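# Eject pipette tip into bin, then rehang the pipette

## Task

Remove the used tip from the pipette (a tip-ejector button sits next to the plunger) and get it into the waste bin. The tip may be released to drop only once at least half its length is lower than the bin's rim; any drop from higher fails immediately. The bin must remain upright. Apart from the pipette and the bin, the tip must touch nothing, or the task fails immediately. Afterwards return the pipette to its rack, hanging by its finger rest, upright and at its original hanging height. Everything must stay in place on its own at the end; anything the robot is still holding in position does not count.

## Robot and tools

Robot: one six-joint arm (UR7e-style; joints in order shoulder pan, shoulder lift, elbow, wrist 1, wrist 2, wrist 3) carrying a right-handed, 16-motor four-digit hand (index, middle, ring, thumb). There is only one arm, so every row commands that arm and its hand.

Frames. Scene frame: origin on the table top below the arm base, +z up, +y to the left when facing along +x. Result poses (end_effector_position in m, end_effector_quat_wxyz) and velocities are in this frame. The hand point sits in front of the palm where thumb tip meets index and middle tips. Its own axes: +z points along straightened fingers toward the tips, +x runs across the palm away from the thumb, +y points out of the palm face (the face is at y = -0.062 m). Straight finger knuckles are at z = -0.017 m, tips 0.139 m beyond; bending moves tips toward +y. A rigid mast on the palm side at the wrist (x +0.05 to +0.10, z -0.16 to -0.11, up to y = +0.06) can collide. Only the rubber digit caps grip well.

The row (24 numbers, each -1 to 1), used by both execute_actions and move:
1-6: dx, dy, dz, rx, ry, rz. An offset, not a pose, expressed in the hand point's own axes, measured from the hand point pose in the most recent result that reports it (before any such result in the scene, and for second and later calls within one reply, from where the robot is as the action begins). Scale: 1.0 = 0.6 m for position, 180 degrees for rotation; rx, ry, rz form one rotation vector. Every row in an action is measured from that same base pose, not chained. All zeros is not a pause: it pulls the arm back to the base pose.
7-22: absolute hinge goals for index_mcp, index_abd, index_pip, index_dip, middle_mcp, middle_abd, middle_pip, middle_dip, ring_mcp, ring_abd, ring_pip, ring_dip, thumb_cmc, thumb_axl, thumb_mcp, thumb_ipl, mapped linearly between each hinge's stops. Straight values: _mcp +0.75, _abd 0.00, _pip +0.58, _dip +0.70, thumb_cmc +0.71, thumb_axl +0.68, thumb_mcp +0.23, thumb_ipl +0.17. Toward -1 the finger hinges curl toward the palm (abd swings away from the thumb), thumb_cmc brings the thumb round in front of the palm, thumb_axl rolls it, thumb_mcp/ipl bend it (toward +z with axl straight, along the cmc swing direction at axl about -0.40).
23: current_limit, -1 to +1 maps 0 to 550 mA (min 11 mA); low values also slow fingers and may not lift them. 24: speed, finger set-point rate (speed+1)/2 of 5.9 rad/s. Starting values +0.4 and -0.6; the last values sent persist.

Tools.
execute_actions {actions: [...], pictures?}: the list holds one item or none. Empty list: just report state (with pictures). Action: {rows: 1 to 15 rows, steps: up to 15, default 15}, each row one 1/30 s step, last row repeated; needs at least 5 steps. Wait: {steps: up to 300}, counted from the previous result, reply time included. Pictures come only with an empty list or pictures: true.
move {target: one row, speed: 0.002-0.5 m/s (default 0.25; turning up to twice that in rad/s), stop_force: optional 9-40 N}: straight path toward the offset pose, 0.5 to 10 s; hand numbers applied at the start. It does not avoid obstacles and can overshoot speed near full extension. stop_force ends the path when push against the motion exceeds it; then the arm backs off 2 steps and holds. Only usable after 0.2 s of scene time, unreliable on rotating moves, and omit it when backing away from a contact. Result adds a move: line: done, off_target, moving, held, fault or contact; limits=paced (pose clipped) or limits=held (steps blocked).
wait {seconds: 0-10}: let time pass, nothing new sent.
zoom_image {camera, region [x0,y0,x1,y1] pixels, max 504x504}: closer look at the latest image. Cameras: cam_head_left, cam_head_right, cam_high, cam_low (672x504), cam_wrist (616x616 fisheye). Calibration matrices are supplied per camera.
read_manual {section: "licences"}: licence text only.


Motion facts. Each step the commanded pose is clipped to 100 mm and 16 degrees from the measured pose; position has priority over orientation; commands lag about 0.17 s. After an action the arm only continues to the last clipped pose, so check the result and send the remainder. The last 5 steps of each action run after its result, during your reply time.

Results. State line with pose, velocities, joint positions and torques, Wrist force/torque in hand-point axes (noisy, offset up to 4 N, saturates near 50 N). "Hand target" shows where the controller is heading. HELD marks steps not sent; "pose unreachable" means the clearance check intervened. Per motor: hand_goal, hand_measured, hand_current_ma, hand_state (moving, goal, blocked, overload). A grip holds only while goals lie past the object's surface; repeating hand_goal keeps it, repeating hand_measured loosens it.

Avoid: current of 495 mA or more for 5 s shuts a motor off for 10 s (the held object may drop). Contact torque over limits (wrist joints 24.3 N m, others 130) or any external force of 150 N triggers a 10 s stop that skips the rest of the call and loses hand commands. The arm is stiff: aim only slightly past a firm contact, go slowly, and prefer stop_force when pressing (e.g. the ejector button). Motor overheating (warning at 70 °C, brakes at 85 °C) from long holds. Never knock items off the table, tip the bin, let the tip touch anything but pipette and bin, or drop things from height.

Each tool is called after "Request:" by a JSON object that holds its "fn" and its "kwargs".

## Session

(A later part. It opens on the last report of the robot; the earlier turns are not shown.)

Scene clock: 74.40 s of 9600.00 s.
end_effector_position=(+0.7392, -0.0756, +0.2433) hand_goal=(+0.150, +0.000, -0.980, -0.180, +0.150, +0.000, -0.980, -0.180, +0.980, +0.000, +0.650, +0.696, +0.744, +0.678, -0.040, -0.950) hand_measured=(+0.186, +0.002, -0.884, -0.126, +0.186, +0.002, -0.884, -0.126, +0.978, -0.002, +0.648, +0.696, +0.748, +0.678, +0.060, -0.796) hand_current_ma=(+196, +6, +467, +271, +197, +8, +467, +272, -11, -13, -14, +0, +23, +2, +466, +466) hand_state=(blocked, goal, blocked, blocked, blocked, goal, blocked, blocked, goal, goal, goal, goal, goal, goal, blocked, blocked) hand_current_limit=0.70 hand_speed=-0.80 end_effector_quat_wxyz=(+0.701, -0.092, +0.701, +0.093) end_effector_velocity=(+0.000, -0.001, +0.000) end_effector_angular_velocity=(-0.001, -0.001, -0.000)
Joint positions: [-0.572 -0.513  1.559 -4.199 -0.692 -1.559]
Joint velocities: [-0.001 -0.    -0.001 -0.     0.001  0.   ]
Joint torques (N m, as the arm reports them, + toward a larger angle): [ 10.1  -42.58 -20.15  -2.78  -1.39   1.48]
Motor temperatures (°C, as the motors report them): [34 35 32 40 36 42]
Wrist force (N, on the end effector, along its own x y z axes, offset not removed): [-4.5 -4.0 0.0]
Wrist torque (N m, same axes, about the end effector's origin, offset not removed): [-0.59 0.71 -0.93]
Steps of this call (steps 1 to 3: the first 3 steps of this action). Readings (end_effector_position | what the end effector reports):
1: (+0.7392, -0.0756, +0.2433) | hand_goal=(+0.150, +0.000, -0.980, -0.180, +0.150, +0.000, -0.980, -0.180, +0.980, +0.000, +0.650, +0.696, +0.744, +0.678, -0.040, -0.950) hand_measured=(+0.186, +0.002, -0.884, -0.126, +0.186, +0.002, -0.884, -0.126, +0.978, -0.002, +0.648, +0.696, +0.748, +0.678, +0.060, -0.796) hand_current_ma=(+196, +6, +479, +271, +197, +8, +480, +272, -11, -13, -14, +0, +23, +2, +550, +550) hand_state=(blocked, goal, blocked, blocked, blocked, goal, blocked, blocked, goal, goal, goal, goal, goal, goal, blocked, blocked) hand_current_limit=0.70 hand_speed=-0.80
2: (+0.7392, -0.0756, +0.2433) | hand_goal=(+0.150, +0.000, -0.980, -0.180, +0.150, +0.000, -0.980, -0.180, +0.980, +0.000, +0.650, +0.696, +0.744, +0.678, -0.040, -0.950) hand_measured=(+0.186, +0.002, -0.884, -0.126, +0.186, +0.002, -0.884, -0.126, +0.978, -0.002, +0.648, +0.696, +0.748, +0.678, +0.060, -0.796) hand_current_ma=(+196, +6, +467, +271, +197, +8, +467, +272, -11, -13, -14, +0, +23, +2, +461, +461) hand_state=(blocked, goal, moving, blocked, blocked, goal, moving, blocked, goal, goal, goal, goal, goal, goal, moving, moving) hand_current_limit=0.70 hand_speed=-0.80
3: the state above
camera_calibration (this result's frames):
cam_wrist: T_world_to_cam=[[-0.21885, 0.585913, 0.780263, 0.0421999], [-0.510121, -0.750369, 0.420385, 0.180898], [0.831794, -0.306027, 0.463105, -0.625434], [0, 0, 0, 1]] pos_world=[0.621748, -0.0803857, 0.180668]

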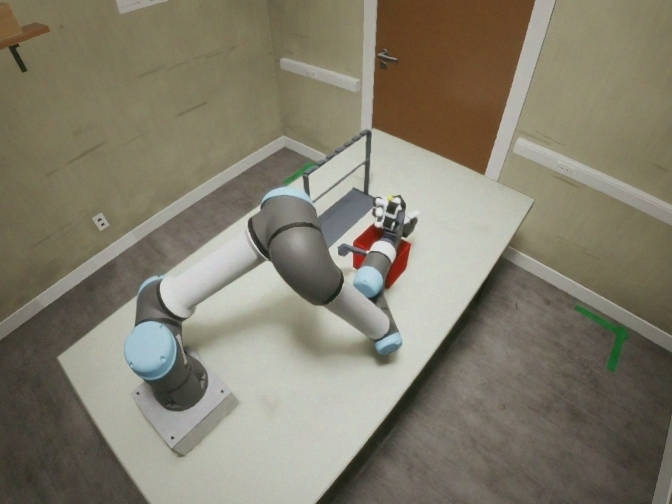

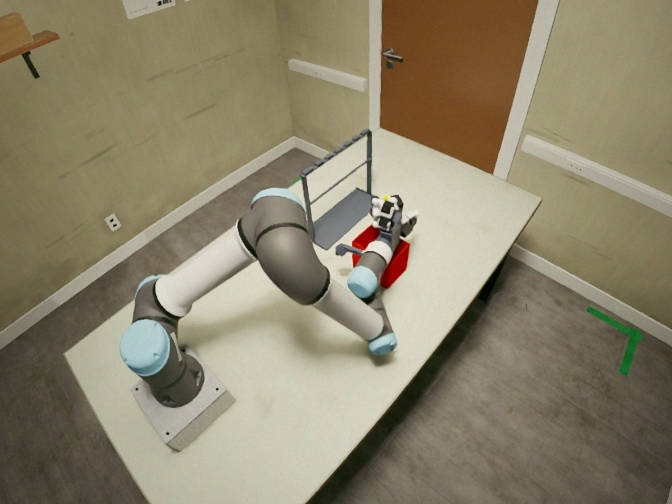

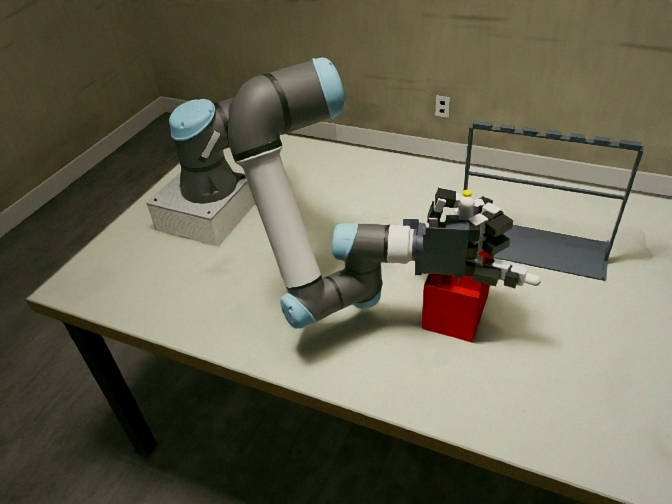

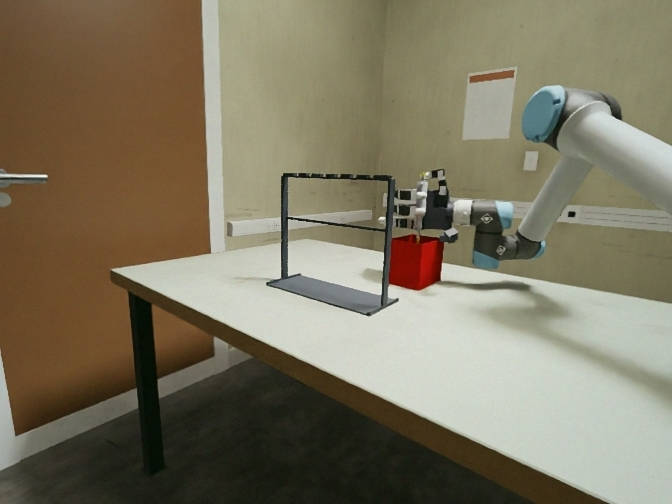

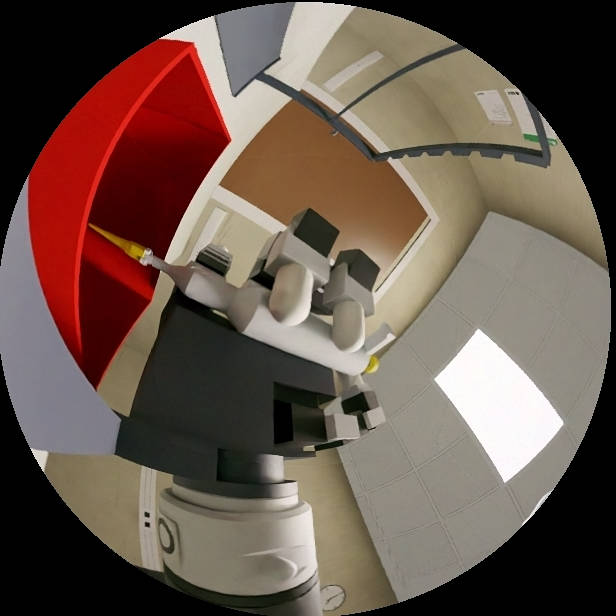

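Request:
{"fn": "execute_actions", "kwargs": {"actions": [{"rows": [[0,0,0,0,0,0, 0.15,-0.08,-0.98,-0.18, 0.15,-0.08,-0.98,-0.18, 0.98,0,0.65,0.696, 0.743,0.678,-0.04,-0.95, 1.0,-0.93]], "steps": 15}]}}

Request:
{"fn": "execute_actions", "kwargs": {"actions": [{"steps": 20}]}}

Request:
{"fn": "execute_actions", "kwargs": {"actions": [{"rows": [[0,0,0,0,0,0, 0.15,-0.08,-0.98,-0.18, 0.15,-0.08,-0.98,-0.18, 0.98,0,0.65,0.696, 0.743,0.678,-0.04,-0.95, 0.75,-0.93]], "steps": 8}], "pictures": true}}

Scene clock: 76.93 s of 9600.00 s.
end_effector_position=(+0.7392, -0.0756, +0.2433) hand_goal=(+0.150, -0.080, -0.980, -0.180, +0.150, -0.080, -0.980, -0.180, +0.980, +0.000, +0.650, +0.696, +0.744, +0.678, -0.040, -0.950) hand_measured=(+0.184, -0.018, -0.884, -0.126, +0.184, -0.020, -0.884, -0.126, +0.978, -0.002, +0.648, +0.696, +0.748, +0.678, +0.060, -0.796) hand_current_ma=(+177, +153, +479, +271, +176, +153, +480, +272, -11, -13, -14, +0, +23, +4, +550, +550) hand_state=(moving, moving, blocked, blocked, moving, moving, blocked, blocked, goal, goal, goal, goal, goal, goal, blocked, blocked) hand_current_limit=1.00 hand_speed=-0.93 end_effector_quat_wxyz=(+0.701, -0.092, +0.701, +0.093) end_effector_velocity=(+0.000, -0.000, -0.000) end_effector_angular_velocity=(+0.001, +0.000, -0.001)
Joint positions: [-0.572 -0.513  1.559 -4.199 -0.692 -1.559]
Joint velocities: [-0.     0.     0.     0.    -0.001  0.   ]
Joint torques (N m, as the arm reports them, + toward a larger angle): [  9.96 -42.33 -19.21  -2.91  -1.45   1.46]
Motor temperatures (°C, as the motors report them): [34 35 32 40 36 42]
Wrist force (N, on the end effector, along its own x y z axes, offset not removed): [1.6 -3.5 0.4]
Wrist torque (N m, same axes, about the end effector's origin, offset not removed): [-0.51 -0.05 -0.32]
Off your previous action's commanded pose: 0.000 m, 0 deg at its last step (step 5 of this call).
Steps of this call (steps 1 to 5: the last 5 steps of your previous action; steps 6 to 66: nothing new was sent; steps 67 to 76: the first 10 steps of this action). Readings (end_effector_position | what the end effector reports):
67: (+0.7392, -0.0756, +0.2433) | hand_goal=(+0.150, -0.080, -0.980, -0.180, +0.150, -0.080, -0.980, -0.180, +0.980, +0.000, +0.650, +0.696, +0.744, +0.678, -0.040, -0.950) hand_measured=(+0.186, +0.002, -0.884, -0.126, +0.186, +0.002, -0.884, -0.126, +0.978, -0.002, +0.648, +0.696, +0.748, +0.678, +0.060, -0.796) hand_current_ma=(+196, +6, +468, +271, +197, +8, +467, +272, -11, -13, -14, +0, +23, +2, +467, +468) hand_state=(blocked, moving, moving, blocked, blocked, moving, moving, blocked, goal, goal, goal, goal, goal, goal, moving, moving) hand_current_limit=1.00 hand_speed=-0.93
68: (+0.7392, -0.0756, +0.2433) | hand_goal=(+0.150, -0.080, -0.980, -0.180, +0.150, -0.080, -0.980, -0.180, +0.980, +0.000, +0.650, +0.696, +0.744, +0.678, -0.040, -0.950) hand_measured=(+0.186, +0.002, -0.884, -0.126, +0.186, +0.002, -0.884, -0.126, +0.978, -0.002, +0.648, +0.696, +0.748, +0.678, +0.060, -0.796) hand_current_ma=(+196, +37, +480, +271, +197, +40, +480, +272, -11, -13, -14, +0, +23, +2, +501, +499) hand_state=(blocked, moving, moving, blocked, blocked, moving, moving, blocked, goal, goal, goal, goal, goal, goal, moving, moving) hand_current_limit=1.00 hand_speed=-0.93
70: (+0.7392, -0.0756, +0.2433) | hand_goal=(+0.150, -0.080, -0.980, -0.180, +0.150, -0.080, -0.980, -0.180, +0.980, +0.000, +0.650, +0.696, +0.744, +0.678, -0.040, -0.950) hand_measured=(+0.186, +0.000, -0.884, -0.126, +0.186, +0.000, -0.884, -0.126, +0.978, -0.002, +0.648, +0.696, +0.748, +0.678, +0.060, -0.796) hand_current_ma=(+196, +82, +479, +271, +197, +86, +480, +272, -11, -13, -14, +0, +23, +2, +550, +550) hand_state=(blocked, moving, blocked, blocked, blocked, moving, blocked, blocked, goal, goal, goal, goal, goal, goal, moving, moving) hand_current_limit=1.00 hand_speed=-0.93
74: (+0.7392, -0.0756, +0.2433) | hand_goal=(+0.150, -0.080, -0.980, -0.180, +0.150, -0.080, -0.980, -0.180, +0.980, +0.000, +0.650, +0.696, +0.744, +0.678, -0.040, -0.950) hand_measured=(+0.186, -0.008, -0.884, -0.126, +0.186, -0.010, -0.884, -0.126, +0.978, -0.002, +0.648, +0.696, +0.748, +0.678, +0.060, -0.796) hand_current_ma=(+187, +147, +479, +271, +186, +144, +480, +272, -11, -13, -14, +0, +23, +4, +550, +550) hand_state=(moving, moving, blocked, blocked, moving, moving, blocked, blocked, goal, goal, goal, goal, goal, goal, blocked, blocked) hand_current_limit=1.00 hand_speed=-0.93
76: the state above

Scene clock: 77.60 s of 9600.00 s.
end_effector_position=(+0.7392, -0.0756, +0.2433) hand_goal=(+0.150, -0.080, -0.980, -0.180, +0.150, -0.080, -0.980, -0.180, +0.980, +0.000, +0.650, +0.696, +0.744, +0.678, -0.040, -0.950) hand_measured=(+0.180, -0.046, -0.884, -0.126, +0.180, -0.046, -0.884, -0.126, +0.978, -0.002, +0.648, +0.696, +0.748, +0.678, +0.060, -0.796) hand_current_ma=(+162, +153, +479, +271, +160, +158, +480, +272, -11, -13, -14, +0, +23, +5, +550, +550) hand_state=(blocked, blocked, blocked, blocked, blocked, blocked, blocked, blocked, goal, goal, goal, goal, goal, goal, blocked, blocked) hand_current_limit=1.00 hand_speed=-0.93 end_effector_quat_wxyz=(+0.701, -0.092, +0.701, +0.093) end_effector_velocity=(-0.000, -0.000, +0.000) end_effector_angular_velocity=(-0.000, -0.000, -0.000)
Joint positions: [-0.572 -0.513  1.559 -4.199 -0.692 -1.559]
Joint velocities: [-0.001 -0.     0.     0.     0.    -0.   ]
Joint torques (N m, as the arm reports them, + toward a larger angle): [  9.99 -43.16 -19.67  -2.8   -1.42   1.56]
Motor temperatures (°C, as the motors report them): [34 35 32 40 36 42]
Wrist force (N, on the end effector, along its own x y z axes, offset not removed): [0.7 -0.6 4.7]
Wrist torque (N m, same axes, about the end effector's origin, offset not removed): [-0.45 -0.17 -0.29]
Hand target: +0.739, -0.076, +0.243; +0.701, -0.092, +0.701, +0.093
Off the commanded pose: 0.000 m, 0 deg.
Kept back: nothing.
Steps of this call (steps 1 to 5: the last 5 steps of your previous action; steps 6 to 20: nothing new was sent). Readings (end_effector_position | what the end effector reports):
1: (+0.7392, -0.0756, +0.2433) | hand_goal=(+0.150, -0.080, -0.980, -0.180, +0.150, -0.080, -0.980, -0.180, +0.980, +0.000, +0.650, +0.696, +0.744, +0.678, -0.040, -0.950) hand_measured=(+0.184, -0.024, -0.884, -0.126, +0.184, -0.024, -0.884, -0.126, +0.978, -0.002, +0.648, +0.696, +0.748, +0.678, +0.060, -0.796) hand_current_ma=(+172, +155, +479, +271, +171, +157, +480, +272, -11, -13, -14, +0, +23, +5, +550, +550) hand_state=(moving, moving, blocked, blocked, moving, moving, blocked, blocked, goal, goal, goal, goal, goal, goal, blocked, blocked) hand_current_limit=1.00 hand_speed=-0.93
2: (+0.7392, -0.0756, +0.2433) | hand_goal=(+0.150, -0.080, -0.980, -0.180, +0.150, -0.080, -0.980, -0.180, +0.980, +0.000, +0.650, +0.696, +0.744, +0.678, -0.040, -0.950) hand_measured=(+0.182, -0.030, -0.884, -0.126, +0.182, -0.030, -0.884, -0.126, +0.978, -0.002, +0.648, +0.696, +0.748, +0.678, +0.060, -0.796) hand_current_ma=(+168, +158, +479, +271, +167, +160, +480, +272, -11, -13, -14, +0, +23, +5, +550, +550) hand_state=(moving, moving, blocked, blocked, moving, moving, blocked, blocked, goal, goal, goal, goal, goal, goal, blocked, blocked) hand_current_limit=1.00 hand_speed=-0.93
4: (+0.7392, -0.0756, +0.2433) | hand_goal=(+0.150, -0.080, -0.980, -0.180, +0.150, -0.080, -0.980, -0.180, +0.980, +0.000, +0.650, +0.696, +0.744, +0.678, -0.040, -0.950) hand_measured=(+0.180, -0.042, -0.884, -0.126, +0.180, -0.042, -0.884, -0.126, +0.978, -0.002, +0.648, +0.696, +0.748, +0.678, +0.060, -0.796) hand_current_ma=(+160, +149, +479, +271, +159, +153, +480, +272, -11, -13, -14, +0, +23, +5, +550, +550) hand_state=(moving, moving, blocked, blocked, moving, moving, blocked, blocked, goal, goal, goal, goal, goal, goal, blocked, blocked) hand_current_limit=1.00 hand_speed=-0.93
8: (+0.7392, -0.0756, +0.2433) | hand_goal=(+0.150, -0.080, -0.980, -0.180, +0.150, -0.080, -0.980, -0.180, +0.980, +0.000, +0.650, +0.696, +0.744, +0.678, -0.040, -0.950) hand_measured=(+0.180, -0.046, -0.884, -0.126, +0.180, -0.046, -0.884, -0.126, +0.978, -0.002, +0.648, +0.696, +0.748, +0.678, +0.060, -0.796) hand_current_ma=(+162, +153, +479, +271, +160, +158, +480, +272, -11, -13, -14, +0, +23, +5, +550, +550) hand_state=(blocked, blocked, blocked, blocked, blocked, blocked, blocked, blocked, goal, goal, goal, goal, goal, goal, blocked, blocked) hand_current_limit=1.00 hand_speed=-0.93
20: the state above

Scene clock: 77.70 s of 9600.00 s.
end_effector_position=(+0.7392, -0.0756, +0.2433) hand_goal=(+0.150, -0.080, -0.980, -0.180, +0.150, -0.080, -0.980, -0.180, +0.980, +0.000, +0.650, +0.696, +0.744, +0.678, -0.040, -0.950) hand_measured=(+0.180, -0.046, -0.884, -0.126, +0.180, -0.046, -0.884, -0.126, +0.978, -0.002, +0.648, +0.696, +0.748, +0.678, +0.060, -0.796) hand_current_ma=(+162, +153, +479, +271, +160, +158, +480, +272, -11, -13, -14, +0, +23, +5, +480, +480) hand_state=(blocked, blocked, blocked, blocked, blocked, blocked, blocked, blocked, goal, goal, goal, goal, goal, goal, blocked, blocked) hand_current_limit=0.75 hand_speed=-0.93 end_effector_quat_wxyz=(+0.701, -0.092, +0.701, +0.093) end_effector_velocity=(-0.000, -0.000, -0.000) end_effector_angular_velocity=(+0.001, +0.002, +0.000)
Joint positions: [-0.572 -0.513  1.559 -4.199 -0.692 -1.559]
Joint velocities: [-0.    -0.     0.001  0.002  0.    -0.   ]
Joint torques (N m, as the arm reports them, + toward a larger angle): [ 10.93 -42.29 -19.34  -2.72  -1.31   1.52]
Motor temperatures (°C, as the motors report them): [34 35 32 40 36 42]
Wrist force (N, on the end effector, along its own x y z axes, offset not removed): [-5.1 -7.4 -0.9]
Wrist torque (N m, same axes, about the end effector's origin, offset not removed): [-0.93 0.76 -0.73]
Steps of this call (steps 1 to 3: the first 3 steps of this action). Readings (end_effector_position | what the end effector reports):
1: (+0.7392, -0.0756, +0.2433) | hand_goal=(+0.150, -0.080, -0.980, -0.180, +0.150, -0.080, -0.980, -0.180, +0.980, +0.000, +0.650, +0.696, +0.744, +0.678, -0.040, -0.950) hand_measured=(+0.180, -0.046, -0.884, -0.126, +0.180, -0.046, -0.884, -0.126, +0.978, -0.002, +0.648, +0.696, +0.748, +0.678, +0.060, -0.796) hand_current_ma=(+162, +153, +479, +271, +160, +158, +480, +272, -11, -13, -14, +0, +23, +5, +550, +550) hand_state=(blocked, blocked, blocked, blocked, blocked, blocked, blocked, blocked, goal, goal, goal, goal, goal, goal, blocked, blocked) hand_current_limit=0.75 hand_speed=-0.93
2: (+0.7392, -0.0756, +0.2433) | hand_goal=(+0.150, -0.080, -0.980, -0.180, +0.150, -0.080, -0.980, -0.180, +0.980, +0.000, +0.650, +0.696, +0.744, +0.678, -0.040, -0.950) hand_measured=(+0.180, -0.046, -0.884, -0.126, +0.180, -0.046, -0.884, -0.126, +0.978, -0.002, +0.648, +0.696, +0.748, +0.678, +0.060, -0.796) hand_current_ma=(+162, +153, +479, +271, +160, +158, +480, +272, -11, -13, -14, +0, +23, +5, +476, +476) hand_state=(blocked, blocked, blocked, blocked, blocked, blocked, blocked, blocked, goal, goal, goal, goal, goal, goal, moving, moving) hand_current_limit=0.75 hand_speed=-0.93
3: the state above
camera_calibration (this result's frames):
cam_wrist: T_world_to_cam=[[-0.218851, 0.585913, 0.780263, 0.0422], [-0.510121, -0.750369, 0.420385, 0.180897], [0.831794, -0.306027, 0.463105, -0.625434], [0, 0, 0, 1]] pos_world=[0.621748, -0.0803857, 0.180668]

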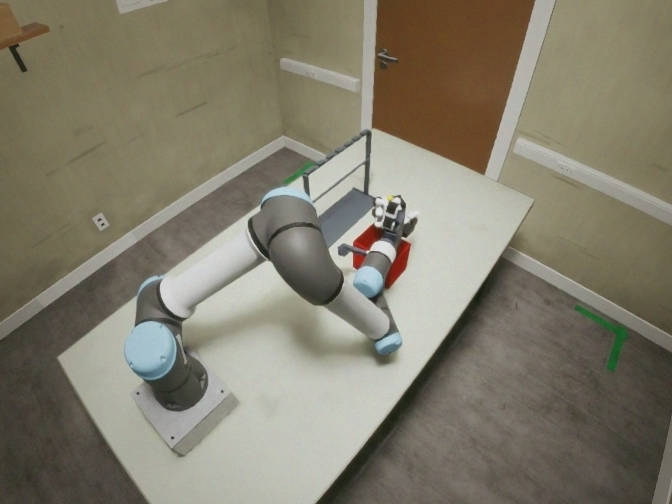

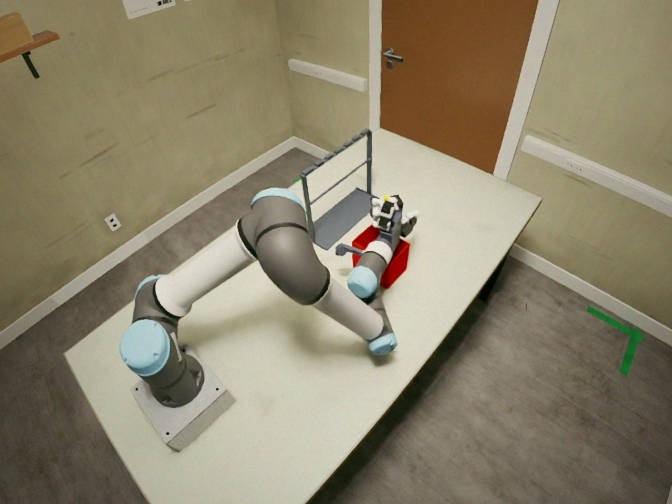

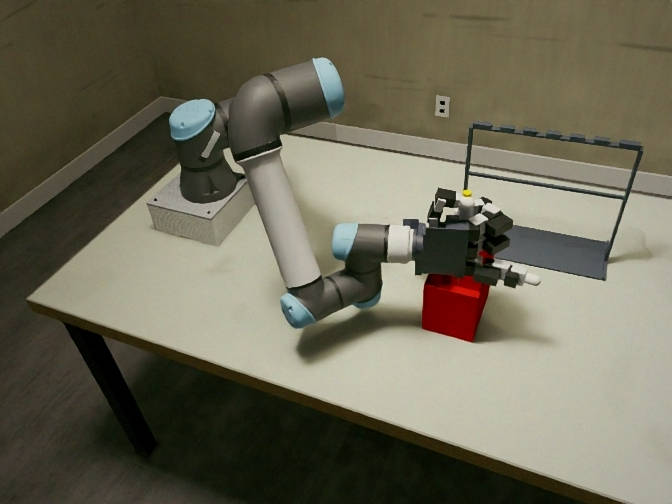

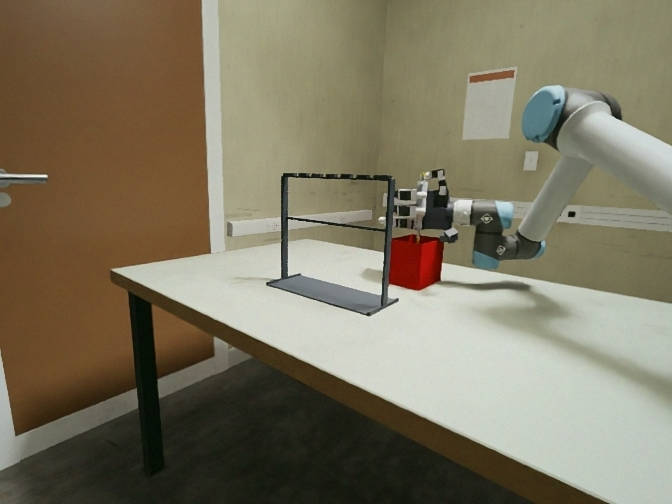

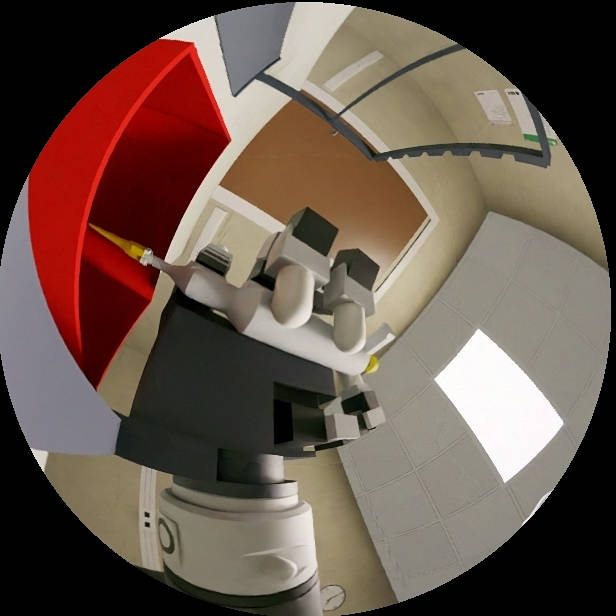

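Request:
{"fn": "zoom_image", "kwargs": {"camera": "cam_wrist", "region": [80, 210, 260, 330]}}

Request:
{"fn": "execute_actions", "kwargs": {"actions": [{"rows": [[0,0,0,0,0,0, 0.09,-0.08,-0.98,-0.18, 0.09,-0.08,-0.98,-0.18, 0.98,0,0.65,0.696, 0.743,0.678,-0.04,-0.95, 0.78,-0.9]], "steps": 15}]}}

Request:
{"fn": "execute_actions", "kwargs": {"actions": [{"steps": 10}]}}

Region (80, 210, 260, 330) of cam_wrist's 616x616 image, scaled by 2.800, with more detail than that image has.

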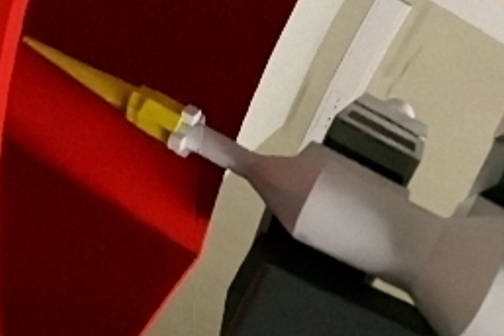

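Scene clock: 78.47 s of 9600.00 s.
end_effector_position=(+0.7392, -0.0756, +0.2433) hand_goal=(+0.090, -0.080, -0.980, -0.180, +0.090, -0.080, -0.980, -0.180, +0.980, +0.000, +0.650, +0.696, +0.744, +0.678, -0.040, -0.950) hand_measured=(+0.162, -0.060, -0.884, -0.126, +0.160, -0.062, -0.884, -0.126, +0.978, -0.002, +0.648, +0.696, +0.748, +0.678, +0.060, -0.796) hand_current_ma=(+385, +83, +479, +271, +368, +77, +480, +272, -11, -13, -14, +0, +23, +5, +489, +489) hand_state=(moving, moving, blocked, blocked, moving, moving, blocked, blocked, goal, goal, goal, goal, goal, goal, blocked, blocked) hand_current_limit=0.78 hand_speed=-0.90 end_effector_quat_wxyz=(+0.701, -0.092, +0.701, +0.093) end_effector_velocity=(+0.000, +0.001, +0.000) end_effector_angular_velocity=(-0.001, -0.001, +0.001)
Joint positions: [-0.572 -0.513  1.559 -4.199 -0.692 -1.559]
Joint velocities: [ 0.001 -0.    -0.001 -0.     0.     0.   ]
Joint torques (N m, as the arm reports them, + toward a larger angle): [ 10.08 -43.8  -19.22  -2.75  -1.53   1.51]
Motor temperatures (°C, as the motors report them): [34 35 32 40 36 42]
Wrist force (N, on the end effector, along its own x y z axes, offset not removed): [-1.7 -0.3 1.1]
Wrist torque (N m, same axes, about the end effector's origin, offset not removed): [-0.36 0.13 -0.45]
Off your previous action's commanded pose: 0.000 m, 0 deg at its last step (step 5 of this call).
Steps of this call (steps 1 to 5: the last 5 steps of your previous action; steps 6 to 13: nothing new was sent; steps 14 to 23: the first 10 steps of this action). Readings (end_effector_position | what the end effector reports):
14: (+0.7392, -0.0756, +0.2433) | hand_goal=(+0.090, -0.080, -0.980, -0.180, +0.090, -0.080, -0.980, -0.180, +0.980, +0.000, +0.650, +0.696, +0.744, +0.678, -0.040, -0.950) hand_measured=(+0.180, -0.046, -0.884, -0.126, +0.180, -0.046, -0.884, -0.126, +0.978, -0.002, +0.648, +0.696, +0.748, +0.678, +0.060, -0.796) hand_current_ma=(+162, +153, +479, +271, +160, +158, +480, +272, -11, -13, -14, +0, +23, +5, +481, +481) hand_state=(moving, blocked, blocked, blocked, moving, blocked, blocked, blocked, goal, goal, goal, goal, goal, goal, blocked, blocked) hand_current_limit=0.78 hand_speed=-0.90
15: (+0.7392, -0.0756, +0.2433) | hand_goal=(+0.090, -0.080, -0.980, -0.180, +0.090, -0.080, -0.980, -0.180, +0.980, +0.000, +0.650, +0.696, +0.744, +0.678, -0.040, -0.950) hand_measured=(+0.180, -0.046, -0.884, -0.126, +0.180, -0.046, -0.884, -0.126, +0.978, -0.002, +0.648, +0.696, +0.748, +0.678, +0.060, -0.796) hand_current_ma=(+190, +153, +479, +271, +187, +158, +480, +272, -11, -13, -14, +0, +23, +5, +490, +490) hand_state=(moving, blocked, blocked, blocked, moving, blocked, blocked, blocked, goal, goal, goal, goal, goal, goal, moving, moving) hand_current_limit=0.78 hand_speed=-0.90
17: (+0.7392, -0.0756, +0.2433) | hand_goal=(+0.090, -0.080, -0.980, -0.180, +0.090, -0.080, -0.980, -0.180, +0.980, +0.000, +0.650, +0.696, +0.744, +0.678, -0.040, -0.950) hand_measured=(+0.178, -0.046, -0.884, -0.126, +0.176, -0.046, -0.884, -0.126, +0.978, -0.002, +0.648, +0.696, +0.748, +0.678, +0.060, -0.796) hand_current_ma=(+267, +153, +479, +271, +263, +158, +480, +272, -11, -13, -14, +0, +23, +5, +490, +490) hand_state=(moving, blocked, blocked, blocked, moving, blocked, blocked, blocked, goal, goal, goal, goal, goal, goal, blocked, blocked) hand_current_limit=0.78 hand_speed=-0.90
21: (+0.7392, -0.0756, +0.2433) | hand_goal=(+0.090, -0.080, -0.980, -0.180, +0.090, -0.080, -0.980, -0.180, +0.980, +0.000, +0.650, +0.696, +0.744, +0.678, -0.040, -0.950) hand_measured=(+0.168, -0.056, -0.884, -0.126, +0.164, -0.056, -0.884, -0.126, +0.978, -0.002, +0.648, +0.696, +0.748, +0.678, +0.060, -0.796) hand_current_ma=(+368, +97, +479, +271, +352, +91, +480, +272, -11, -13, -14, +0, +23, +5, +490, +490) hand_state=(moving, moving, blocked, blocked, moving, moving, blocked, blocked, goal, goal, goal, goal, goal, goal, blocked, blocked) hand_current_limit=0.78 hand_speed=-0.90
23: the state above

Scene clock: 78.80 s of 9600.00 s.
end_effector_position=(+0.7392, -0.0756, +0.2433) hand_goal=(+0.090, -0.080, -0.980, -0.180, +0.090, -0.080, -0.980, -0.180, +0.980, +0.000, +0.650, +0.696, +0.744, +0.678, -0.040, -0.950) hand_measured=(+0.162, -0.060, -0.884, -0.126, +0.160, -0.062, -0.884, -0.126, +0.978, -0.002, +0.648, +0.696, +0.748, +0.678, +0.060, -0.796) hand_current_ma=(+387, +89, +479, +271, +371, +84, +480, +272, -11, -13, -14, +0, +23, +5, +490, +489) hand_state=(blocked, blocked, blocked, blocked, blocked, goal, blocked, blocked, goal, goal, goal, goal, goal, goal, blocked, blocked) hand_current_limit=0.78 hand_speed=-0.90 end_effector_quat_wxyz=(+0.701, -0.092, +0.701, +0.093) end_effector_velocity=(+0.000, +0.000, -0.000) end_effector_angular_velocity=(+0.000, +0.001, +0.000)
Joint positions: [-0.572 -0.513  1.559 -4.199 -0.692 -1.559]
Joint velocities: [ 0. -0.  0.  0. -0.  0.]
Joint torques (N m, as the arm reports them, + toward a larger angle): [ 10.79 -44.05 -19.78  -2.55  -1.36   1.51]
Motor temperatures (°C, as the motors report them): [34 35 32 40 36 42]
Wrist force (N, on the end effector, along its own x y z axes, offset not removed): [1.3 -1.5 3.5]
Wrist torque (N m, same axes, about the end effector's origin, offset not removed): [-0.49 -0.33 -0.15]
Hand target: +0.739, -0.076, +0.243; +0.701, -0.092, +0.701, +0.093
Off the commanded pose: 0.000 m, 0 deg.
Kept back: nothing.
Steps of this call (steps 1 to 5: the last 5 steps of your previous action; steps 6 to 10: nothing new was sent). Readings (end_effector_position | what the end effector reports):
1: (+0.7392, -0.0756, +0.2433) | hand_goal=(+0.090, -0.080, -0.980, -0.180, +0.090, -0.080, -0.980, -0.180, +0.980, +0.000, +0.650, +0.696, +0.744, +0.678, -0.040, -0.950) hand_measured=(+0.162, -0.060, -0.884, -0.126, +0.160, -0.062, -0.884, -0.126, +0.978, -0.002, +0.648, +0.696, +0.748, +0.678, +0.060, -0.796) hand_current_ma=(+388, +89, +479, +271, +371, +84, +480, +272, -11, -13, -14, +0, +23, +5, +490, +489) hand_state=(blocked, moving, blocked, blocked, blocked, moving, blocked, blocked, goal, goal, goal, goal, goal, goal, blocked, blocked) hand_current_limit=0.78 hand_speed=-0.90
2: (+0.7392, -0.0756, +0.2433) | hand_goal=(+0.090, -0.080, -0.980, -0.180, +0.090, -0.080, -0.980, -0.180, +0.980, +0.000, +0.650, +0.696, +0.744, +0.678, -0.040, -0.950) hand_measured=(+0.162, -0.060, -0.884, -0.126, +0.160, -0.062, -0.884, -0.126, +0.978, -0.002, +0.648, +0.696, +0.748, +0.678, +0.060, -0.796) hand_current_ma=(+388, +89, +479, +271, +371, +84, +480, +272, -11, -13, -14, +0, +23, +5, +490, +490) hand_state=(blocked, blocked, blocked, blocked, blocked, goal, blocked, blocked, goal, goal, goal, goal, goal, goal, blocked, blocked) hand_current_limit=0.78 hand_speed=-0.90
4: (+0.7392, -0.0756, +0.2433) | hand_goal=(+0.090, -0.080, -0.980, -0.180, +0.090, -0.080, -0.980, -0.180, +0.980, +0.000, +0.650, +0.696, +0.744, +0.678, -0.040, -0.950) hand_measured=(+0.162, -0.060, -0.884, -0.126, +0.160, -0.062, -0.884, -0.126, +0.978, -0.002, +0.648, +0.696, +0.748, +0.678, +0.060, -0.796) hand_current_ma=(+387, +89, +479, +271, +371, +84, +480, +272, -11, -13, -14, +0, +23, +5, +490, +490) hand_state=(blocked, blocked, blocked, blocked, blocked, goal, blocked, blocked, goal, goal, goal, goal, goal, goal, blocked, blocked) hand_current_limit=0.78 hand_speed=-0.90
8: (+0.7392, -0.0756, +0.2433) | hand_goal=(+0.090, -0.080, -0.980, -0.180, +0.090, -0.080, -0.980, -0.180, +0.980, +0.000, +0.650, +0.696, +0.744, +0.678, -0.040, -0.950) hand_measured=(+0.162, -0.060, -0.884, -0.126, +0.160, -0.062, -0.884, -0.126, +0.978, -0.002, +0.648, +0.696, +0.748, +0.678, +0.060, -0.796) hand_current_ma=(+387, +89, +479, +271, +371, +84, +480, +272, -11, -13, -14, +0, +23, +5, +490, +490) hand_state=(blocked, blocked, blocked, blocked, blocked, goal, blocked, blocked, goal, goal, goal, goal, goal, goal, blocked, blocked) hand_current_limit=0.78 hand_speed=-0.90
10: the state above

Request:
{"fn": "execute_actions", "kwargs": {"actions": [{"rows": [[0,0,0,0,0,0, 0.075,-0.17,-0.98,-0.18, 0.075,-0.17,-0.98,-0.18, 0.98,0,0.65,0.696, 0.743,0.678,-0.04,-0.95, 1.0,-0.93]], "steps": 15}]}}

Request:
{"fn": "execute_actions", "kwargs": {"actions": [{"steps": 20}]}}

Request:
{"fn": "execute_actions", "kwargs": {"actions": [{"rows": [[0,0,0,0,0,0, 0.075,-0.17,-0.98,-0.18, 0.075,-0.17,-0.98,-0.18, 0.98,0,0.65,0.696, 0.743,0.678,-0.04,-0.95, 0.78,-0.93]], "steps": 8}], "pictures": true}}

Scene clock: 79.40 s of 9600.00 s.
end_effector_position=(+0.7392, -0.0756, +0.2433) hand_goal=(+0.076, -0.170, -0.980, -0.180, +0.076, -0.170, -0.980, -0.180, +0.980, +0.000, +0.650, +0.696, +0.744, +0.678, -0.040, -0.950) hand_measured=(+0.144, -0.094, -0.884, -0.126, +0.140, -0.096, -0.884, -0.126, +0.978, -0.002, +0.648, +0.696, +0.748, +0.678, +0.060, -0.796) hand_current_ma=(+356, +174, +479, +271, +336, +170, +483, +272, -11, -13, -14, +0, +23, +5, +550, +550) hand_state=(moving, moving, blocked, blocked, moving, moving, blocked, blocked, goal, goal, goal, goal, goal, goal, blocked, blocked) hand_current_limit=1.00 hand_speed=-0.93 end_effector_quat_wxyz=(+0.701, -0.092, +0.701, +0.093) end_effector_velocity=(+0.000, +0.000, +0.000) end_effector_angular_velocity=(-0.001, -0.001, -0.000)
Joint positions: [-0.572 -0.513  1.559 -4.199 -0.692 -1.559]
Joint velocities: [ 0.001 -0.    -0.001 -0.    -0.001 -0.   ]
Joint torques (N m, as the arm reports them, + toward a larger angle): [  9.86 -43.32 -19.35  -2.65  -1.3    1.39]
Motor temperatures (°C, as the motors report them): [34 35 32 40 36 42]
Wrist force (N, on the end effector, along its own x y z axes, offset not removed): [-1.4 -2.3 2.1]
Wrist torque (N m, same axes, about the end effector's origin, offset not removed): [-0.39 0.35 -0.60]
Steps of this call (steps 1 to 8: nothing new was sent; steps 9 to 18: the first 10 steps of this action). Readings (end_effector_position | what the end effector reports):
9: (+0.7392, -0.0756, +0.2433) | hand_goal=(+0.076, -0.170, -0.980, -0.180, +0.076, -0.170, -0.980, -0.180, +0.980, +0.000, +0.650, +0.696, +0.744, +0.678, -0.040, -0.950) hand_measured=(+0.162, -0.060, -0.884, -0.126, +0.160, -0.062, -0.884, -0.126, +0.978, -0.002, +0.648, +0.696, +0.748, +0.678, +0.060, -0.796) hand_current_ma=(+387, +89, +479, +271, +371, +84, +480, +272, -11, -13, -14, +0, +23, +5, +490, +490) hand_state=(moving, moving, blocked, blocked, moving, moving, blocked, blocked, goal, goal, goal, goal, goal, goal, moving, moving) hand_current_limit=1.00 hand_speed=-0.93
10: (+0.7392, -0.0756, +0.2433) | hand_goal=(+0.076, -0.170, -0.980, -0.180, +0.076, -0.170, -0.980, -0.180, +0.980, +0.000, +0.650, +0.696, +0.744, +0.678, -0.040, -0.950) hand_measured=(+0.162, -0.060, -0.884, -0.126, +0.158, -0.062, -0.884, -0.126, +0.978, -0.002, +0.648, +0.696, +0.748, +0.678, +0.060, -0.796) hand_current_ma=(+409, +107, +479, +271, +392, +101, +480, +272, -11, -13, -14, +0, +23, +5, +523, +521) hand_state=(moving, moving, blocked, blocked, moving, moving, blocked, blocked, goal, goal, goal, goal, goal, goal, moving, moving) hand_current_limit=1.00 hand_speed=-0.93
12: (+0.7392, -0.0756, +0.2433) | hand_goal=(+0.076, -0.170, -0.980, -0.180, +0.076, -0.170, -0.980, -0.180, +0.980, +0.000, +0.650, +0.696, +0.744, +0.678, -0.040, -0.950) hand_measured=(+0.158, -0.066, -0.884, -0.126, +0.154, -0.070, -0.884, -0.126, +0.978, -0.002, +0.648, +0.696, +0.748, +0.678, +0.060, -0.796) hand_current_ma=(+407, +115, +479, +271, +388, +110, +480, +272, -11, -13, -14, +0, +23, +5, +550, +550) hand_state=(moving, moving, blocked, blocked, moving, moving, blocked, blocked, goal, goal, goal, goal, goal, goal, blocked, blocked) hand_current_limit=1.00 hand_speed=-0.93
16: (+0.7392, -0.0756, +0.2433) | hand_goal=(+0.076, -0.170, -0.980, -0.180, +0.076, -0.170, -0.980, -0.180, +0.980, +0.000, +0.650, +0.696, +0.744, +0.678, -0.040, -0.950) hand_measured=(+0.148, -0.084, -0.884, -0.126, +0.144, -0.086, -0.884, -0.126, +0.978, -0.002, +0.648, +0.696, +0.748, +0.678, +0.060, -0.796) hand_current_ma=(+373, +160, +479, +271, +356, +158, +481, +272, -11, -13, -14, +0, +23, +5, +550, +550) hand_state=(moving, moving, blocked, blocked, moving, moving, blocked, blocked, goal, goal, goal, goal, goal, goal, blocked, blocked) hand_current_limit=1.00 hand_speed=-0.93
18: the state above

Scene clock: 80.07 s of 9600.00 s.
end_effector_position=(+0.7392, -0.0756, +0.2433) hand_goal=(+0.076, -0.170, -0.980, -0.180, +0.076, -0.170, -0.980, -0.180, +0.980, +0.000, +0.650, +0.696, +0.744, +0.678, -0.040, -0.950) hand_measured=(+0.134, -0.130, -0.884, -0.126, +0.130, -0.132, -0.884, -0.126, +0.978, -0.002, +0.648, +0.696, +0.748, +0.680, +0.060, -0.796) hand_current_ma=(+308, +179, +482, +271, +289, +177, +486, +272, -11, -13, -14, +0, +23, +7, +550, +550) hand_state=(blocked, blocked, blocked, blocked, blocked, blocked, blocked, blocked, goal, goal, goal, goal, goal, goal, blocked, blocked) hand_current_limit=1.00 hand_speed=-0.93 end_effector_quat_wxyz=(+0.701, -0.092, +0.701, +0.093) end_effector_velocity=(+0.000, -0.000, -0.000) end_effector_angular_velocity=(+0.001, +0.001, -0.001)
Joint positions: [-0.572 -0.513  1.559 -4.199 -0.692 -1.559]
Joint velocities: [ 0.    -0.    -0.     0.001 -0.001 -0.   ]
Joint torques (N m, as the arm reports them, + toward a larger angle): [ 10.35 -42.89 -19.48  -2.88  -1.41   1.67]
Motor temperatures (°C, as the motors report them): [34 35 32 40 36 42]
Wrist force (N, on the end effector, along its own x y z axes, offset not removed): [1.1 1.0 1.1]
Wrist torque (N m, same axes, about the end effector's origin, offset not removed): [0.06 -0.10 -0.22]
Hand target: +0.739, -0.076, +0.243; +0.701, -0.092, +0.701, +0.093
Off the commanded pose: 0.000 m, 0 deg.
Kept back: nothing.
Steps of this call (steps 1 to 5: the last 5 steps of your previous action; steps 6 to 20: nothing new was sent). Readings (end_effector_position | what the end effector reports):
1: (+0.7392, -0.0756, +0.2433) | hand_goal=(+0.076, -0.170, -0.980, -0.180, +0.076, -0.170, -0.980, -0.180, +0.980, +0.000, +0.650, +0.696, +0.744, +0.678, -0.040, -0.950) hand_measured=(+0.142, -0.098, -0.884, -0.126, +0.140, -0.102, -0.884, -0.126, +0.978, -0.002, +0.648, +0.696, +0.748, +0.678, +0.060, -0.796) hand_current_ma=(+346, +180, +480, +271, +326, +175, +483, +272, -11, -13, -14, +0, +23, +5, +550, +550) hand_state=(moving, moving, blocked, blocked, moving, moving, blocked, blocked, goal, goal, goal, goal, goal, goal, blocked, blocked) hand_current_limit=1.00 hand_speed=-0.93
2: (+0.7392, -0.0756, +0.2433) | hand_goal=(+0.076, -0.170, -0.980, -0.180, +0.076, -0.170, -0.980, -0.180, +0.980, +0.000, +0.650, +0.696, +0.744, +0.678, -0.040, -0.950) hand_measured=(+0.142, -0.104, -0.884, -0.126, +0.138, -0.106, -0.884, -0.126, +0.978, -0.002, +0.648, +0.696, +0.748, +0.678, +0.060, -0.796) hand_current_ma=(+337, +183, +481, +271, +317, +178, +484, +272, -11, -13, -14, +0, +23, +6, +550, +550) hand_state=(moving, moving, blocked, blocked, moving, moving, blocked, blocked, goal, goal, goal, goal, goal, goal, blocked, blocked) hand_current_limit=1.00 hand_speed=-0.93
4: (+0.7392, -0.0756, +0.2433) | hand_goal=(+0.076, -0.170, -0.980, -0.180, +0.076, -0.170, -0.980, -0.180, +0.980, +0.000, +0.650, +0.696, +0.744, +0.678, -0.040, -0.950) hand_measured=(+0.138, -0.116, -0.884, -0.126, +0.134, -0.118, -0.884, -0.126, +0.978, -0.002, +0.648, +0.696, +0.748, +0.680, +0.060, -0.796) hand_current_ma=(+318, +188, +481, +271, +298, +185, +485, +272, -11, -13, -14, +0, +23, +8, +550, +550) hand_state=(moving, moving, blocked, blocked, moving, moving, blocked, blocked, goal, goal, goal, goal, goal, goal, blocked, blocked) hand_current_limit=1.00 hand_speed=-0.93
8: (+0.7392, -0.0756, +0.2433) | hand_goal=(+0.076, -0.170, -0.980, -0.180, +0.076, -0.170, -0.980, -0.180, +0.980, +0.000, +0.650, +0.696, +0.744, +0.678, -0.040, -0.950) hand_measured=(+0.134, -0.128, -0.884, -0.126, +0.130, -0.132, -0.884, -0.126, +0.978, -0.002, +0.648, +0.696, +0.748, +0.680, +0.060, -0.796) hand_current_ma=(+308, +179, +482, +271, +288, +176, +486, +272, -11, -13, -14, +0, +23, +7, +550, +550) hand_state=(blocked, moving, blocked, blocked, blocked, moving, blocked, blocked, goal, goal, goal, goal, goal, goal, blocked, blocked) hand_current_limit=1.00 hand_speed=-0.93
20: the state above

Scene clock: 80.17 s of 9600.00 s.
end_effector_position=(+0.7392, -0.0756, +0.2433) hand_goal=(+0.076, -0.170, -0.980, -0.180, +0.076, -0.170, -0.980, -0.180, +0.980, +0.000, +0.650, +0.696, +0.744, +0.678, -0.040, -0.950) hand_measured=(+0.134, -0.130, -0.884, -0.126, +0.130, -0.132, -0.884, -0.126, +0.978, -0.002, +0.648, +0.696, +0.748, +0.680, +0.060, -0.796) hand_current_ma=(+308, +179, +482, +271, +289, +177, +486, +272, -11, -13, -14, +0, +23, +7, +488, +488) hand_state=(blocked, blocked, blocked, blocked, blocked, blocked, blocked, blocked, goal, goal, goal, goal, goal, goal, blocked, blocked) hand_current_limit=0.78 hand_speed=-0.93 end_effector_quat_wxyz=(+0.701, -0.092, +0.701, +0.093) end_effector_velocity=(+0.000, -0.000, +0.000) end_effector_angular_velocity=(+0.000, +0.000, -0.002)
Joint positions: [-0.572 -0.513  1.559 -4.199 -0.692 -1.559]
Joint velocities: [ 0.001 -0.     0.     0.    -0.003  0.   ]
Joint torques (N m, as the arm reports them, + toward a larger angle): [ 10.44 -43.59 -18.57  -2.9   -1.51   1.56]
Motor temperatures (°C, as the motors report them): [34 35 32 40 36 42]
Wrist force (N, on the end effector, along its own x y z axes, offset not removed): [-1.2 -5.6 2.9]
Wrist torque (N m, same axes, about the end effector's origin, offset not removed): [-1.01 0.19 -0.60]
Steps of this call (steps 1 to 3: the first 3 steps of this action). Readings (end_effector_position | what the end effector reports):
1: (+0.7392, -0.0756, +0.2433) | hand_goal=(+0.076, -0.170, -0.980, -0.180, +0.076, -0.170, -0.980, -0.180, +0.980, +0.000, +0.650, +0.696, +0.744, +0.678, -0.040, -0.950) hand_measured=(+0.134, -0.130, -0.884, -0.126, +0.130, -0.132, -0.884, -0.126, +0.978, -0.002, +0.648, +0.696, +0.748, +0.680, +0.060, -0.796) hand_current_ma=(+308, +179, +482, +271, +289, +177, +486, +272, -11, -13, -14, +0, +23, +7, +550, +550) hand_state=(blocked, blocked, blocked, blocked, blocked, blocked, blocked, blocked, goal, goal, goal, goal, goal, goal, blocked, blocked) hand_current_limit=0.78 hand_speed=-0.93
2: (+0.7392, -0.0756, +0.2433) | hand_goal=(+0.076, -0.170, -0.980, -0.180, +0.076, -0.170, -0.980, -0.180, +0.980, +0.000, +0.650, +0.696, +0.744, +0.678, -0.040, -0.950) hand_measured=(+0.134, -0.130, -0.884, -0.126, +0.130, -0.132, -0.884, -0.126, +0.978, -0.002, +0.648, +0.696, +0.748, +0.680, +0.060, -0.796) hand_current_ma=(+308, +179, +482, +271, +289, +177, +486, +272, -11, -13, -14, +0, +23, +7, +485, +485) hand_state=(blocked, blocked, blocked, blocked, blocked, blocked, blocked, blocked, goal, goal, goal, goal, goal, goal, moving, moving) hand_current_limit=0.78 hand_speed=-0.93
3: the state above
camera_calibration (this result's frames):
cam_wrist: T_world_to_cam=[[-0.21885, 0.585913, 0.780263, 0.0422], [-0.510121, -0.750368, 0.420385, 0.180898], [0.831794, -0.306027, 0.463105, -0.625434], [0, 0, 0, 1]] pos_world=[0.621748, -0.0803857, 0.180668]

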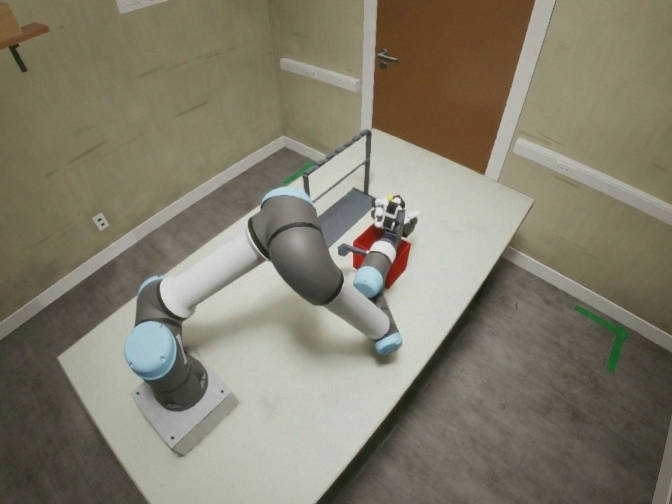

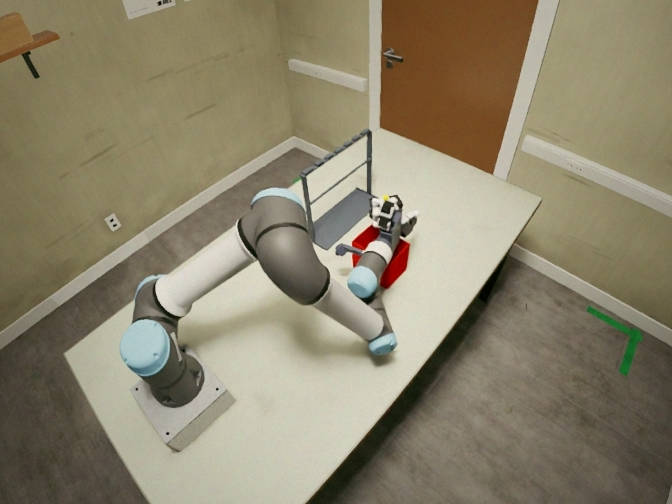

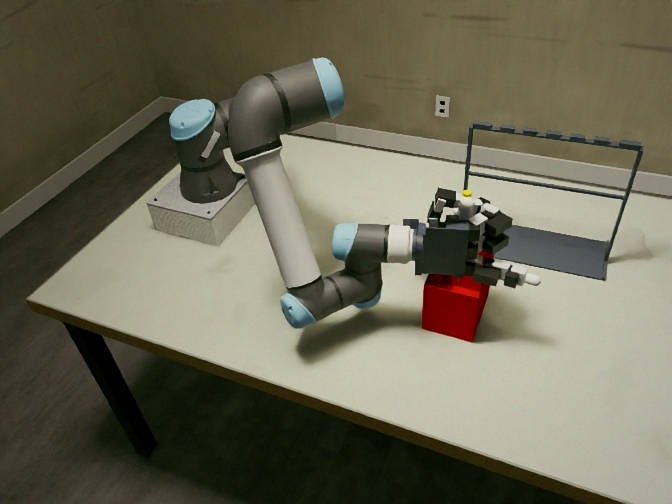

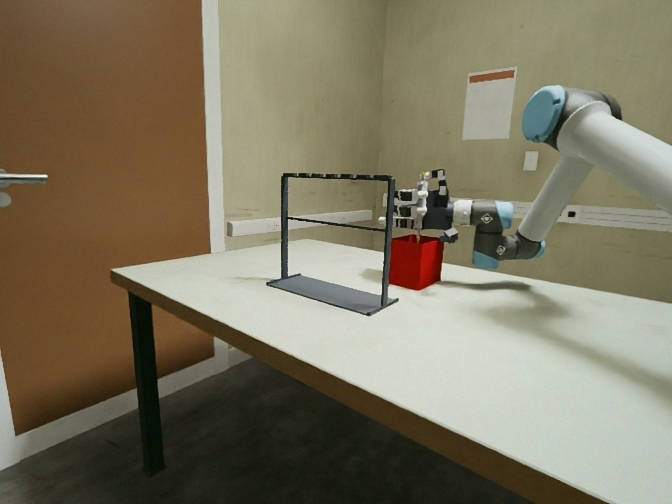

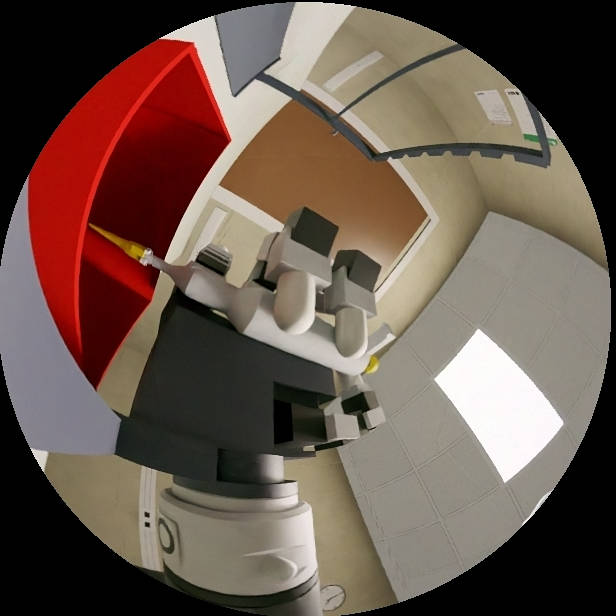

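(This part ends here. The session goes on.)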